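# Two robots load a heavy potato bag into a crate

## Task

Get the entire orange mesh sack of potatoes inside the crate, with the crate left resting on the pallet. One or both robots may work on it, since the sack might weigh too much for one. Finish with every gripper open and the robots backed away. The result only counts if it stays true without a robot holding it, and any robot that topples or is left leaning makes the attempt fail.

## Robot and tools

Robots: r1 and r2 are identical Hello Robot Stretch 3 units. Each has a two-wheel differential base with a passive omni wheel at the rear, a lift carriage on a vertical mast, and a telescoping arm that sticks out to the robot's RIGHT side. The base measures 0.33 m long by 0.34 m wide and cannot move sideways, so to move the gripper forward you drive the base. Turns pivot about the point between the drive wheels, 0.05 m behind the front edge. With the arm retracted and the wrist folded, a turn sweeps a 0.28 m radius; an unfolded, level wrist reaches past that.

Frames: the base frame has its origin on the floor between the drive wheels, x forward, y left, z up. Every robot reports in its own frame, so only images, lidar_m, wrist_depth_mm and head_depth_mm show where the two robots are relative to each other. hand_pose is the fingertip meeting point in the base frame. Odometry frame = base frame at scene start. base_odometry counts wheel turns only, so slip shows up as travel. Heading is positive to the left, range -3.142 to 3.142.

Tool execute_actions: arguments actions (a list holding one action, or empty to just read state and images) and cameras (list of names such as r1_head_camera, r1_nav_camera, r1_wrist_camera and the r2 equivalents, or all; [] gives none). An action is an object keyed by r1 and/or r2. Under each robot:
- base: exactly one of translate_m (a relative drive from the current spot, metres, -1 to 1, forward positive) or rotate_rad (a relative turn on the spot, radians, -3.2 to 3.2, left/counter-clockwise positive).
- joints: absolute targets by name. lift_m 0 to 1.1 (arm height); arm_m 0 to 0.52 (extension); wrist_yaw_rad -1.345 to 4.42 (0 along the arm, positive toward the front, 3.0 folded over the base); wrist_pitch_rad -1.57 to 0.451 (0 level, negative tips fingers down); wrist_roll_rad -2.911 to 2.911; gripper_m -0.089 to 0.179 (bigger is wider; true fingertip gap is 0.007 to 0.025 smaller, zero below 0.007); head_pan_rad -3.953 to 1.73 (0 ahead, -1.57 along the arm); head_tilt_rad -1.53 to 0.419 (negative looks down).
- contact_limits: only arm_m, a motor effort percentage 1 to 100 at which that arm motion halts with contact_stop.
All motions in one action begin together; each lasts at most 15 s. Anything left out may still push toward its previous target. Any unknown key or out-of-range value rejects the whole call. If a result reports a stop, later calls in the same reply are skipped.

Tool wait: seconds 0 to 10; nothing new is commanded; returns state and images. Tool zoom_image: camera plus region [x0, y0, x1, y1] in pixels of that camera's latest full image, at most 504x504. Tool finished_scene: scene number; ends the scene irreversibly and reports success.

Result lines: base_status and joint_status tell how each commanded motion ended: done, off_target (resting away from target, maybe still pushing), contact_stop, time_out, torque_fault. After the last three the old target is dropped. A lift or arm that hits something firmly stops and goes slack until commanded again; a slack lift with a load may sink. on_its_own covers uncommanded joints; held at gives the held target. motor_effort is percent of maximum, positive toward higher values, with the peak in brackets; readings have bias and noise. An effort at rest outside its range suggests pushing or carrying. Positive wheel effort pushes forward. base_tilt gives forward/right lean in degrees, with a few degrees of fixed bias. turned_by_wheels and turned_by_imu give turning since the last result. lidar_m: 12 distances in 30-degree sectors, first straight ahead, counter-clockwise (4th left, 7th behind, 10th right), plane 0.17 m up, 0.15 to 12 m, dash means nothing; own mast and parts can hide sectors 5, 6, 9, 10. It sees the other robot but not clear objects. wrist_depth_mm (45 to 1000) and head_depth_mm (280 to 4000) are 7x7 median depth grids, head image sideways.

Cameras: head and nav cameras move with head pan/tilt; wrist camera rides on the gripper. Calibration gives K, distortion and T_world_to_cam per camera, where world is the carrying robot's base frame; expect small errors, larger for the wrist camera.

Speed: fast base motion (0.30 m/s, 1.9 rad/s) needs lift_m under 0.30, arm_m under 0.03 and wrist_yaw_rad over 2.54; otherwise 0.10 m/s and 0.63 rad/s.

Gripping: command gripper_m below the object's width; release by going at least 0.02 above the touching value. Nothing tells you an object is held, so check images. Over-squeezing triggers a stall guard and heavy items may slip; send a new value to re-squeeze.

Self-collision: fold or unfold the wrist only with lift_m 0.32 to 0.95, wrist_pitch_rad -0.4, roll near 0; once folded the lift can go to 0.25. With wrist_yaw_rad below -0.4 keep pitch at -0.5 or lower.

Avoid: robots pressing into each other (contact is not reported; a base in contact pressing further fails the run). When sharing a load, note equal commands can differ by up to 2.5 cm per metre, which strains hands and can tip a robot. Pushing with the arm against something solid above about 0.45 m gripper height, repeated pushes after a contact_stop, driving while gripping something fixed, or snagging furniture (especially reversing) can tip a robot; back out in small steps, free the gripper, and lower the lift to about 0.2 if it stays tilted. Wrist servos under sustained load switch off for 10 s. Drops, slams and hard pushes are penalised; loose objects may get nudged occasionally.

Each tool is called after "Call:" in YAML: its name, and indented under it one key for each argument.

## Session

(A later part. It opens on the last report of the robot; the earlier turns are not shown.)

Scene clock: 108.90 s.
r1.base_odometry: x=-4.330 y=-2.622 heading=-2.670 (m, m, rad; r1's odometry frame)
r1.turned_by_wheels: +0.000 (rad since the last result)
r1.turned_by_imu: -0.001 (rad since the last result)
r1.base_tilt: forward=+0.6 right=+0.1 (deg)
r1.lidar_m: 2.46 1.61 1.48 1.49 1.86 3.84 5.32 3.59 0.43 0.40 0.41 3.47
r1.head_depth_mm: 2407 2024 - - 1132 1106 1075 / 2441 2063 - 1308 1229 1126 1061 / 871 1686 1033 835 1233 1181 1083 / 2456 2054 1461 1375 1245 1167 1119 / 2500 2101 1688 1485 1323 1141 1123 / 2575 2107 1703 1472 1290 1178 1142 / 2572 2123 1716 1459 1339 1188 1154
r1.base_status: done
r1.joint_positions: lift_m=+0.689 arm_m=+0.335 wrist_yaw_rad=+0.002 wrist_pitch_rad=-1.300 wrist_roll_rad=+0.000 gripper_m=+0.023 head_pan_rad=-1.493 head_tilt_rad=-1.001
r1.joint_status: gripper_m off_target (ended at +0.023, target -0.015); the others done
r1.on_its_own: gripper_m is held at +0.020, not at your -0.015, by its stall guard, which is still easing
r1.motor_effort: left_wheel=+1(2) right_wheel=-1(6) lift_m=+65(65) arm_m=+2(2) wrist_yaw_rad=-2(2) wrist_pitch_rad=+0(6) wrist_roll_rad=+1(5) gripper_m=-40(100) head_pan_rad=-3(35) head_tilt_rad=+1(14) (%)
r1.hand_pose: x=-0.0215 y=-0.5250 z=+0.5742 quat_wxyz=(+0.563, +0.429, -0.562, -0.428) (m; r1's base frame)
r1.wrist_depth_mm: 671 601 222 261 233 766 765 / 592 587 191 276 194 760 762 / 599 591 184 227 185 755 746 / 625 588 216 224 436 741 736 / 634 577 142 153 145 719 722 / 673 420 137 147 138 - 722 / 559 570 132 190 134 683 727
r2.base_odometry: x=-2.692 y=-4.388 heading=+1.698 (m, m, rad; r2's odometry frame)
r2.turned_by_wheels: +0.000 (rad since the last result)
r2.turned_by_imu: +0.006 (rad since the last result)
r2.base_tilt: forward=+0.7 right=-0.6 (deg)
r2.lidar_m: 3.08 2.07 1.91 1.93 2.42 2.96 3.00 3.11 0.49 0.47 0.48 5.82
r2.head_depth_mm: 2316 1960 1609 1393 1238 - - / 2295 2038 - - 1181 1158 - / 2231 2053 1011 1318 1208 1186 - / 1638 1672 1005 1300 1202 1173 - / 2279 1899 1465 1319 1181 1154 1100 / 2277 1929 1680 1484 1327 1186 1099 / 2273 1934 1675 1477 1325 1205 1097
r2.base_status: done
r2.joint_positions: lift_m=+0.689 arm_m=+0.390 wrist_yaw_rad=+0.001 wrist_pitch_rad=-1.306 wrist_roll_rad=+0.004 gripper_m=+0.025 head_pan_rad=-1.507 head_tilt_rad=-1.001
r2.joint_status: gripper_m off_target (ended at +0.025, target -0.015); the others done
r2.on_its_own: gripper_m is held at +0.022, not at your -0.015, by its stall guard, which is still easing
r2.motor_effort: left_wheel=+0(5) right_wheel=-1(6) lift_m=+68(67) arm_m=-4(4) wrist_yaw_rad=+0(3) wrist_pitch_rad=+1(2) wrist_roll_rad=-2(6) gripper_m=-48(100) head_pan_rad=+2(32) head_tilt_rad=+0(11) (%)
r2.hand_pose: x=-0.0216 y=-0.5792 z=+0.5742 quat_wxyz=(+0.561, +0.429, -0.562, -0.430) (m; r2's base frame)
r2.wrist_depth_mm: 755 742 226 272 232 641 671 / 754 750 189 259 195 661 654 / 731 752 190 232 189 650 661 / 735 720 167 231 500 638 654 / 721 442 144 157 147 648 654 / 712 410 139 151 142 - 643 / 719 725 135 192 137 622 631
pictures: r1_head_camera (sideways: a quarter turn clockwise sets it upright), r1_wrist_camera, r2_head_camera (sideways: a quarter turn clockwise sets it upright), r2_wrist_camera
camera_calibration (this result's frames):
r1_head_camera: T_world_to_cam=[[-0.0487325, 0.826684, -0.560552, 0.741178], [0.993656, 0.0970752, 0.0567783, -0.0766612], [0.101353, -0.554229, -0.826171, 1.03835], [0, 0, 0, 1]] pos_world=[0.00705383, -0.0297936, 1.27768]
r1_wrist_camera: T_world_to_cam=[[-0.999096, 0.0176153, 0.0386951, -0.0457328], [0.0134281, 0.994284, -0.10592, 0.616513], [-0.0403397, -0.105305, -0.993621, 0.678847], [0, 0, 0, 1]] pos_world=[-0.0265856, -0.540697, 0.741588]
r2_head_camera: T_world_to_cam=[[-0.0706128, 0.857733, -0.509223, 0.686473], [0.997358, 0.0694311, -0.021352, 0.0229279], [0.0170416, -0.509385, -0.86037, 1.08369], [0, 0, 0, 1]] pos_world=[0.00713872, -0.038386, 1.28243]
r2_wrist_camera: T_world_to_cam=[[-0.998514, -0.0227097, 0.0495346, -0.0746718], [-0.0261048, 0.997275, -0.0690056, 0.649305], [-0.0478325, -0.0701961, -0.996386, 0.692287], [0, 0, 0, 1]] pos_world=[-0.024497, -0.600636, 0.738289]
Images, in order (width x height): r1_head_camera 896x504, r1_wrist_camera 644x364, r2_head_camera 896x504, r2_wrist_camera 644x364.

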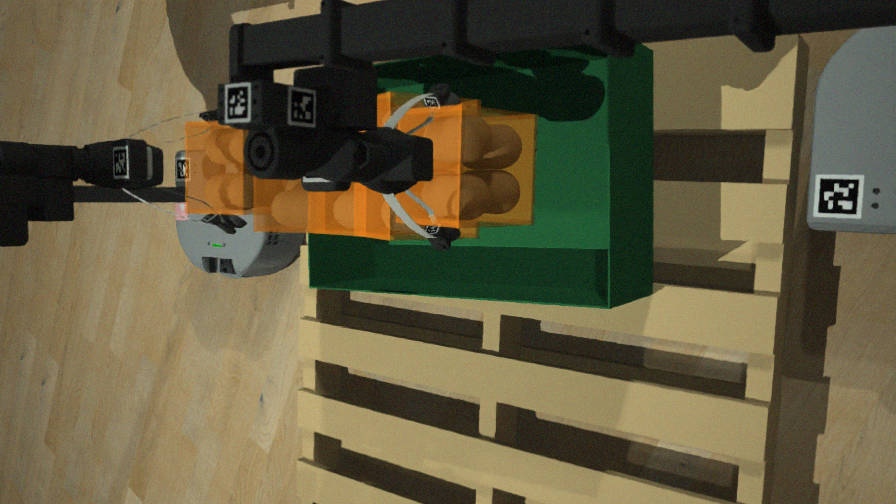

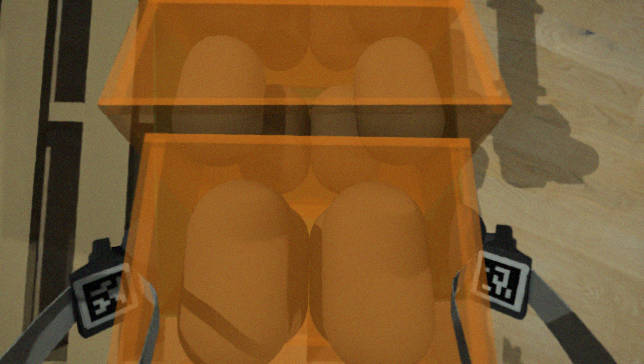

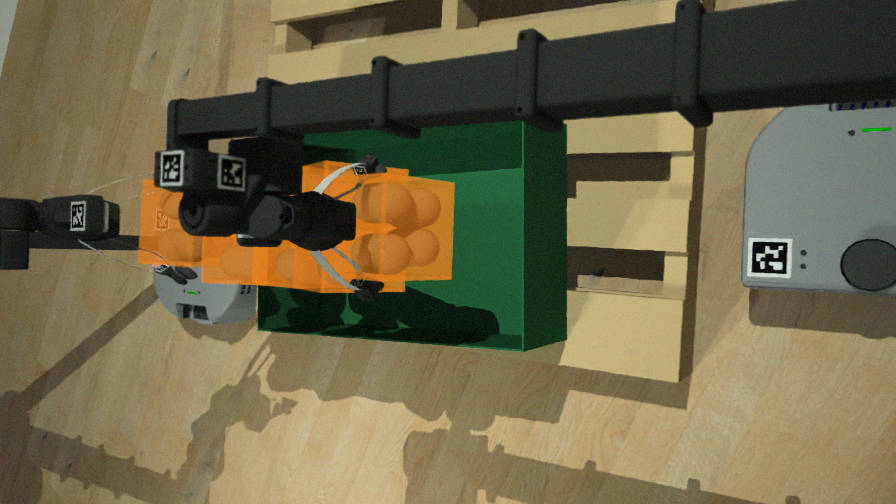

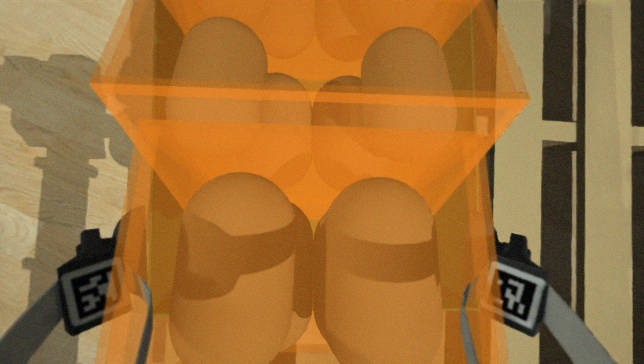

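Call:
execute_actions:
  actions:
    - {"r1":{"joints":{"lift_m":0.36,"arm_m":0.315,"gripper_m":0.0}},"r2":{"joints":{"lift_m":0.36,"gripper_m":0.0}}}
  cameras: ["r1_head_camera"]

Call:
execute_actions:
  actions:
    - {"r1":{"joints":{"gripper_m":0.179,"lift_m":0.35}},"r2":{"joints":{"gripper_m":0.179,"lift_m":0.35}}}
  cameras: []

Call:
execute_actions:
  actions:
    - {"r1":{"joints":{"lift_m":0.52}},"r2":{"joints":{"lift_m":0.52}}}
  cameras: []

Call:
execute_actions:
  actions:
    - {"r1":{"base":{"translate_m":-0.33},"joints":{"arm_m":0.005,"lift_m":0.56,"head_pan_rad":-1.1}},"r2":{"base":{"translate_m":0.33},"joints":{"arm_m":0.005,"lift_m":0.56}}}
  cameras: ["r1_head_camera","r2_nav_camera"]

Scene clock: 113.40 s.
r1.base_odometry: x=-4.330 y=-2.622 heading=-2.670 (m, m, rad; r1's odometry frame)
r1.turned_by_wheels: +0.000 (rad since the last result)
r1.turned_by_imu: +0.001 (rad since the last result)
r1.base_tilt: forward=+0.5 right=+0.1 (deg)
r1.lidar_m: 2.46 1.61 1.48 1.49 1.85 3.83 5.30 3.57 0.43 0.40 0.41 3.46
r1.head_depth_mm: 2403 2016 1743 1500 1245 1206 1114 / 2455 2031 1490 1374 1070 1142 - / 2273 1733 1343 1313 1082 1184 1084 / 2298 1829 1495 1401 1223 1151 1124 / 2513 2079 1687 1475 1318 1149 1119 / 2555 2126 1705 1475 1294 1177 1142 / 2627 2133 1711 1465 1323 1183 1150
r1.base_status: not commanded
r1.joint_positions: lift_m=+0.360 arm_m=+0.316 wrist_yaw_rad=+0.002 wrist_pitch_rad=-1.301 wrist_roll_rad=-0.001 gripper_m=+0.020 head_pan_rad=-1.493 head_tilt_rad=-1.001
r1.joint_status: gripper_m off_target (ended at +0.020, target +0.000); the others done
r1.on_its_own: gripper_m is held at +0.017, not at your +0.000, by its stall guard, which is still easing
r1.motor_effort: left_wheel=+0(1) right_wheel=-1(1) lift_m=+31(65) arm_m=-9(15) wrist_yaw_rad=-2(2) wrist_pitch_rad=+0(14) wrist_roll_rad=+0(0) gripper_m=-41(100) head_pan_rad=-3(3) head_tilt_rad=+1(0) (%)
r1.hand_pose: x=-0.0215 y=-0.5056 z=+0.2455 quat_wxyz=(+0.564, +0.429, -0.562, -0.428) (m; r1's base frame)
r1.wrist_depth_mm: 251 281 180 244 182 290 214 / 248 275 170 222 171 288 216 / 246 273 173 212 174 285 217 / 243 270 216 231 283 285 219 / 242 268 141 152 144 278 221 / 228 266 136 146 138 - 222 / 245 262 132 192 135 243 208
r2.base_odometry: x=-2.692 y=-4.388 heading=+1.698 (m, m, rad; r2's odometry frame)
r2.turned_by_wheels: +0.000 (rad since the last result)
r2.turned_by_imu: +0.001 (rad since the last result)
r2.base_tilt: forward=+0.8 right=-0.8 (deg)
r2.lidar_m: 3.07 2.07 1.91 1.93 2.42 2.96 3.00 3.12 0.49 0.47 0.48 5.79
r2.head_depth_mm: 2296 1948 1609 1393 1243 1138 1106 / 2307 1953 1610 1376 1216 1163 - / 2297 1949 1409 1317 1238 1193 - / 1495 1180 1370 1263 1185 1171 - / 2227 1907 1471 1309 1180 1156 1098 / 2263 1937 1683 1489 1325 1189 1096 / 2253 1925 1677 1481 1328 1198 1099
r2.base_status: not commanded
r2.joint_positions: lift_m=+0.360 arm_m=+0.390 wrist_yaw_rad=+0.001 wrist_pitch_rad=-1.309 wrist_roll_rad=+0.004 gripper_m=+0.021 head_pan_rad=-1.507 head_tilt_rad=-1.001
r2.joint_status: gripper_m off_target (ended at +0.021, target +0.000); the others done
r2.on_its_own: gripper_m is held at +0.018, not at your +0.000, by its stall guard, which is still easing
r2.motor_effort: left_wheel=+0(1) right_wheel=+0(0) lift_m=+44(65) arm_m=-3(3) wrist_yaw_rad=+0(1) wrist_pitch_rad=+2(5) wrist_roll_rad=-1(2) gripper_m=-49(100) head_pan_rad=+3(3) head_tilt_rad=+1(1) (%)
r2.hand_pose: x=-0.0216 y=-0.5783 z=+0.2448 quat_wxyz=(+0.560, +0.430, -0.561, -0.431) (m; r2's base frame)
r2.wrist_depth_mm: 257 283 176 256 181 298 250 / 261 283 171 224 173 294 248 / 257 278 185 218 179 292 250 / 257 277 159 280 285 290 250 / 256 276 143 156 146 288 250 / - 272 139 151 141 - 251 / 257 273 136 194 137 281 234
pictures: r1_head_camera (sideways: a quarter turn clockwise sets it upright)
camera_calibration (this result's frames):
r1_head_camera: T_world_to_cam=[[-0.048721, 0.826536, -0.560772, 0.741465], [0.993655, 0.0970903, 0.0567731, -0.0766544], [0.10137, -0.554448, -0.826022, 1.03816], [0, 0, 0, 1]] pos_world=[0.00705433, -0.0298001, 1.27769]
Images, in order (width x height): r1_head_camera 896x504.

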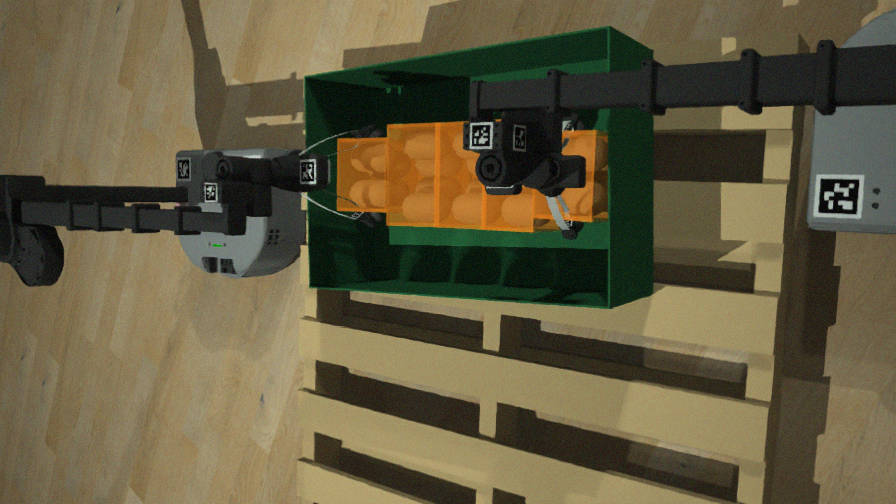

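Scene clock: 116.43 s.
r1.base_odometry: x=-4.330 y=-2.622 heading=-2.670 (m, m, rad; r1's odometry frame)
r1.turned_by_wheels: +0.000 (rad since the last result)
r1.turned_by_imu: +0.001 (rad since the last result)
r1.base_tilt: forward=+0.7 right=+0.0 (deg)
r1.lidar_m: 2.46 1.60 1.48 1.49 1.85 3.82 5.28 3.55 0.42 0.40 0.41 3.47
r1.head_depth_mm: 2414 2022 1744 1507 1238 1191 1107 / 2456 2049 1485 1361 1091 1144 - / 2287 1741 1362 1325 1074 1182 1081 / 1461 1812 1502 1401 1230 1159 1116 / 2531 2102 1691 1476 1325 1144 1124 / 2553 2106 1717 1478 1290 1171 1148 / 2580 2138 1719 1456 1340 1179 1149
r1.base_status: not commanded
r1.joint_positions: lift_m=+0.350 arm_m=+0.315 wrist_yaw_rad=+0.001 wrist_pitch_rad=-1.303 wrist_roll_rad=-0.001 gripper_m=+0.179 head_pan_rad=-1.493 head_tilt_rad=-1.001
r1.joint_status: all done
r1.motor_effort: left_wheel=+1(0) right_wheel=-1(1) lift_m=+30(33) arm_m=-8(9) wrist_yaw_rad=+0(2) wrist_pitch_rad=+2(2) wrist_roll_rad=+1(0) gripper_m=+5(89) head_pan_rad=-3(3) head_tilt_rad=+0(1) (%)
r1.hand_pose: x=-0.0216 y=-0.5050 z=+0.2354 quat_wxyz=(+0.563, +0.429, -0.561, -0.429) (m; r1's base frame)
r1.wrist_depth_mm: 252 269 168 234 171 281 212 / 249 267 165 212 166 277 214 / 245 262 169 210 170 273 218 / 245 261 214 265 270 272 219 / 242 258 139 150 142 269 220 / - 257 134 145 136 - 214 / 238 252 131 190 133 240 206
r2.base_odometry: x=-2.692 y=-4.388 heading=+1.698 (m, m, rad; r2's odometry frame)
r2.turned_by_wheels: +0.000 (rad since the last result)
r2.turned_by_imu: +0.001 (rad since the last result)
r2.base_tilt: forward=+0.8 right=-0.6 (deg)
r2.lidar_m: 3.06 2.07 1.91 1.93 2.42 2.96 3.00 3.12 0.49 0.47 0.48 5.81
r2.head_depth_mm: 2309 1955 1605 1391 1245 1143 1109 / 2314 1956 1606 1374 1207 1168 - / 2297 1963 1406 - 1232 1190 - / 1444 1173 1378 1265 1186 1173 - / 2241 1899 1467 1330 1181 1154 1100 / 2287 1946 1684 1478 1336 1185 1096 / 2292 1923 1674 1484 1327 1201 1098
r2.base_status: not commanded
r2.joint_positions: lift_m=+0.350 arm_m=+0.390 wrist_yaw_rad=+0.001 wrist_pitch_rad=-1.306 wrist_roll_rad=+0.004 gripper_m=+0.179 head_pan_rad=-1.507 head_tilt_rad=-1.000
r2.joint_status: all done
r2.motor_effort: left_wheel=+0(2) right_wheel=+1(4) lift_m=+44(43) arm_m=-2(2) wrist_yaw_rad=-1(0) wrist_pitch_rad=+2(3) wrist_roll_rad=-2(1) gripper_m=+0(88) head_pan_rad=+3(3) head_tilt_rad=+0(0) (%)
r2.hand_pose: x=-0.0216 y=-0.5789 z=+0.2350 quat_wxyz=(+0.561, +0.429, -0.562, -0.431) (m; r2's base frame)
r2.wrist_depth_mm: 258 277 173 248 178 291 249 / 259 274 172 221 175 289 251 / 257 271 180 220 177 284 250 / 256 268 230 277 277 278 249 / 249 266 158 168 162 279 249 / - 262 157 168 160 276 230 / 258 262 158 174 161 274 262
pictures: none
No camera images: the call's "cameras" was empty. Leave "cameras" out to get every camera's image.

Scene clock: 118.80 s.
r1.base_odometry: x=-4.330 y=-2.622 heading=-2.670 (m, m, rad; r1's odometry frame)
r1.turned_by_wheels: +0.000 (rad since the last result)
r1.turned_by_imu: +0.001 (rad since the last result)
r1.base_tilt: forward=+0.8 right=-0.1 (deg)
r1.lidar_m: 2.46 1.61 1.48 1.49 1.85 3.83 5.31 3.60 0.43 0.40 0.42 3.48
r1.head_depth_mm: 2419 2025 1732 1531 1361 1244 - / 2443 2042 1455 - 1210 1132 1063 / 2338 1032 1456 1312 1122 1183 1077 / 2457 1938 1507 1412 1227 1155 1114 / 2523 2110 1683 1467 1324 1141 1125 / 2554 2118 1705 1473 1293 1169 1138 / 2606 2147 1729 1459 1337 1186 1155
r1.base_status: not commanded
r1.joint_positions: lift_m=+0.519 arm_m=+0.315 wrist_yaw_rad=+0.000 wrist_pitch_rad=-1.300 wrist_roll_rad=-0.001 gripper_m=+0.179 head_pan_rad=-1.493 head_tilt_rad=-1.000
r1.joint_status: all done
r1.motor_effort: left_wheel=+1(1) right_wheel=+1(3) lift_m=+49(63) arm_m=-6(8) wrist_yaw_rad=+0(1) wrist_pitch_rad=+0(5) wrist_roll_rad=+0(0) gripper_m=+1(5) head_pan_rad=-3(3) head_tilt_rad=+0(0) (%)
r1.hand_pose: x=-0.0216 y=-0.5057 z=+0.4048 quat_wxyz=(+0.563, +0.428, -0.562, -0.428) (m; r1's base frame)
r1.wrist_depth_mm: 360 372 445 396 457 310 612 / 356 367 433 385 449 312 581 / 353 359 434 379 448 316 578 / 349 358 420 379 435 319 569 / 418 383 424 322 432 372 557 / - 372 417 346 412 352 563 / 257 280 269 281 275 287 555
r2.base_odometry: x=-2.692 y=-4.388 heading=+1.698 (m, m, rad; r2's odometry frame)
r2.turned_by_wheels: +0.000 (rad since the last result)
r2.turned_by_imu: +0.000 (rad since the last result)
r2.base_tilt: forward=+0.8 right=-0.7 (deg)
r2.lidar_m: 3.08 2.06 1.91 1.93 2.42 2.97 3.00 3.10 0.49 0.47 0.48 5.82
r2.head_depth_mm: 2303 1960 1608 1387 1250 1142 1106 / 2308 1965 1617 1426 1336 1198 - / 2309 1907 1410 1298 1254 1193 - / 1016 1659 1404 1257 1189 1171 - / 2296 1896 1464 1318 1182 1158 1098 / 2277 1926 1685 1482 1332 1186 1097 / 2277 1926 1675 1483 1331 1203 1098
r2.base_status: not commanded
r2.joint_positions: lift_m=+0.520 arm_m=+0.390 wrist_yaw_rad=+0.001 wrist_pitch_rad=-1.306 wrist_roll_rad=+0.004 gripper_m=+0.179 head_pan_rad=-1.507 head_tilt_rad=-1.000
r2.joint_status: all done
r2.motor_effort: left_wheel=+0(1) right_wheel=+1(1) lift_m=+48(52) arm_m=-1(2) wrist_yaw_rad=-1(0) wrist_pitch_rad=+2(2) wrist_roll_rad=-2(1) gripper_m=+2(0) head_pan_rad=+3(3) head_tilt_rad=+0(0) (%)
r2.hand_pose: x=-0.0216 y=-0.5790 z=+0.4048 quat_wxyz=(+0.561, +0.429, -0.562, -0.431) (m; r2's base frame)
r2.wrist_depth_mm: 431 376 454 400 473 365 481 / 428 378 448 408 468 367 480 / 281 377 439 394 457 365 470 / 278 374 438 393 454 365 473 / 546 409 434 333 446 397 461 / - 401 436 436 441 421 452 / 269 310 329 333 328 325 277
pictures: none
No camera images: the call's "cameras" was empty. Leave "cameras" out to get every camera's image.

Scene clock: 123.23 s.
r1.base_odometry: x=-4.036 y=-2.473 heading=-2.670 (m, m, rad; r1's odometry frame)
r1.turned_by_wheels: +0.000 (rad since the last result)
r1.turned_by_imu: +0.000 (rad since the last result)
r1.base_tilt: forward=+0.5 right=+0.0 (deg)
r1.lidar_m: 2.66 1.74 1.60 1.62 2.01 4.16 4.99 3.43 3.15 0.43 0.43 0.57
r1.head_depth_mm: 2420 2034 1616 1492 1348 1241 - / 2441 2051 1468 1385 1308 1258 - / 2511 2055 1472 1331 1220 1159 1139 / 2512 2072 1520 1386 1178 1144 1131 / 2563 2111 1663 1339 1220 1189 1138 / 2560 2115 1702 1486 1262 1221 1143 / 2593 2160 1706 1497 1316 1262 1153
r1.base_status: done
r1.joint_positions: lift_m=+0.559 arm_m=+0.005 wrist_yaw_rad=+0.000 wrist_pitch_rad=-1.301 wrist_roll_rad=-0.001 gripper_m=+0.179 head_pan_rad=-1.107 head_tilt_rad=-1.000
r1.joint_status: all done
r1.motor_effort: left_wheel=+0(3) right_wheel=+0(3) lift_m=+50(52) arm_m=-7(7) wrist_yaw_rad=+0(1) wrist_pitch_rad=+0(0) wrist_roll_rad=+0(0) gripper_m=-1(0) head_pan_rad=+3(24) head_tilt_rad=+0(0) (%)
r1.hand_pose: x=-0.0216 y=-0.1956 z=+0.4448 quat_wxyz=(+0.563, +0.428, -0.562, -0.428) (m; r1's base frame)
r1.wrist_depth_mm: 352 355 476 618 624 638 635 / 476 477 478 624 617 622 624 / 466 592 477 609 610 619 624 / 457 483 478 597 603 604 613 / 574 579 589 584 604 616 620 / - 570 573 - - 589 590 / 553 564 568 - - 583 593
r2.base_odometry: x=-2.734 y=-4.061 heading=+1.698 (m, m, rad; r2's odometry frame)
r2.turned_by_wheels: +0.000 (rad since the last result)
r2.turned_by_imu: +0.001 (rad since the last result)
r2.base_tilt: forward=+0.7 right=-0.6 (deg)
r2.lidar_m: 2.88 1.93 1.78 1.80 2.26 3.27 3.32 0.68 0.50 0.63 3.81 5.52
r2.head_depth_mm: 2294 1968 1387 1293 1178 1162 1108 / 2324 1959 1406 1305 1207 - - / 2261 1912 1526 1391 1235 - - / 2192 1706 1690 1492 1353 1220 - / 2298 1905 1685 1492 1333 1203 1102 / 2278 1933 1673 1487 1328 1203 1099 / 2272 1935 1680 1479 1323 1197 1097
r2.base_status: done
r2.joint_positions: lift_m=+0.560 arm_m=+0.005 wrist_yaw_rad=+0.001 wrist_pitch_rad=-1.305 wrist_roll_rad=+0.004 gripper_m=+0.179 head_pan_rad=-1.507 head_tilt_rad=-1.000
r2.joint_status: all done
r2.motor_effort: left_wheel=-1(4) right_wheel=+0(7) lift_m=+49(51) arm_m=-2(2) wrist_yaw_rad=-1(1) wrist_pitch_rad=+1(2) wrist_roll_rad=-2(1) gripper_m=+0(0) head_pan_rad=+3(2) head_tilt_rad=+0(0) (%)
r2.hand_pose: x=-0.0216 y=-0.1942 z=+0.4449 quat_wxyz=(+0.561, +0.429, -0.562, -0.430) (m; r2's base frame)
r2.wrist_depth_mm: 622 638 635 655 516 469 477 / 606 626 622 640 521 655 527 / 613 614 627 635 514 640 527 / 598 619 604 612 582 533 537 / 591 607 615 617 621 625 630 / - 587 593 - - 614 620 / 582 597 591 - - 621 620
pictures: r1_head_camera (sideways: a quarter turn clockwise sets it upright), r2_nav_camera (sideways: a quarter turn counterclockwise sets it upright)
camera_calibration (this result's frames):
r1_head_camera: T_world_to_cam=[[-0.356242, 0.746861, -0.561507, 0.744298], [0.883875, 0.464266, 0.0567556, -0.0759621], [0.303077, -0.476083, -0.825523, 1.03628], [0, 0, 0, 1]] pos_world=[0.0182185, -0.0272649, 1.27771]
r2_nav_camera: T_world_to_cam=[[0.00141025, -0.816745, 0.576997, -0.706499], [-0.999, -0.0269323, -0.0356813, 0.101565], [0.0446824, -0.57637, -0.815966, 1.02645], [0, 0, 0, 1]] pos_world=[0.0565956, 0.0173214, 1.24882]
Images, in order (width x height): r1_head_camera 896x504, r2_nav_camera 672x504.

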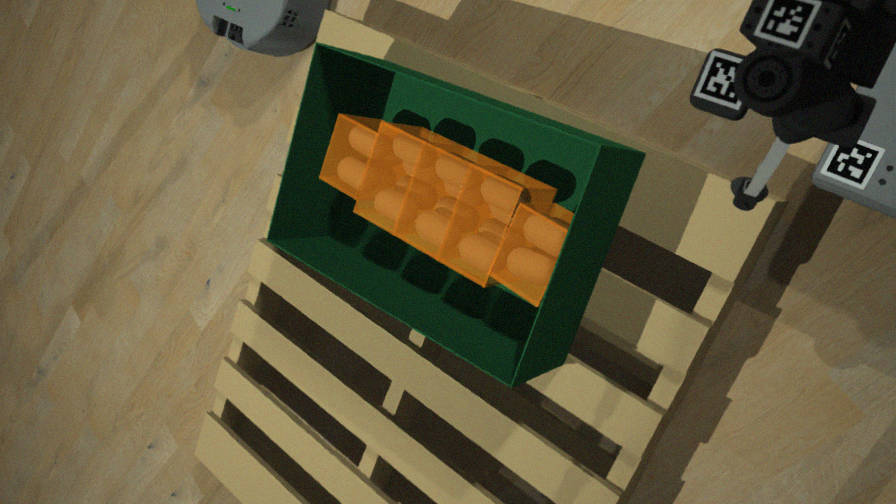

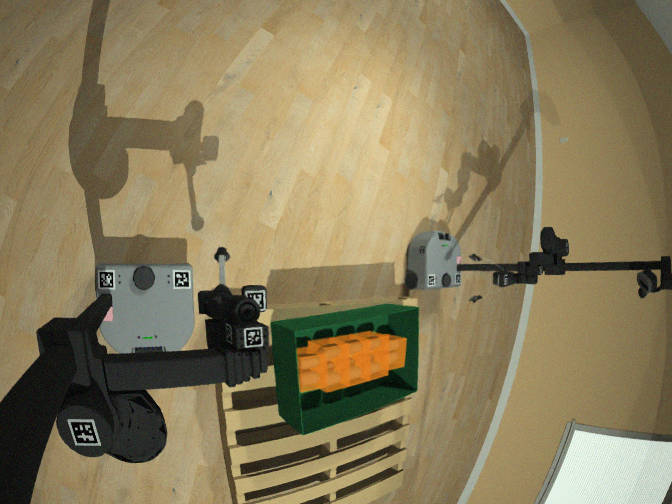

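Call:
finished_scene:
  scene: 2

The scene is finished: the task was done.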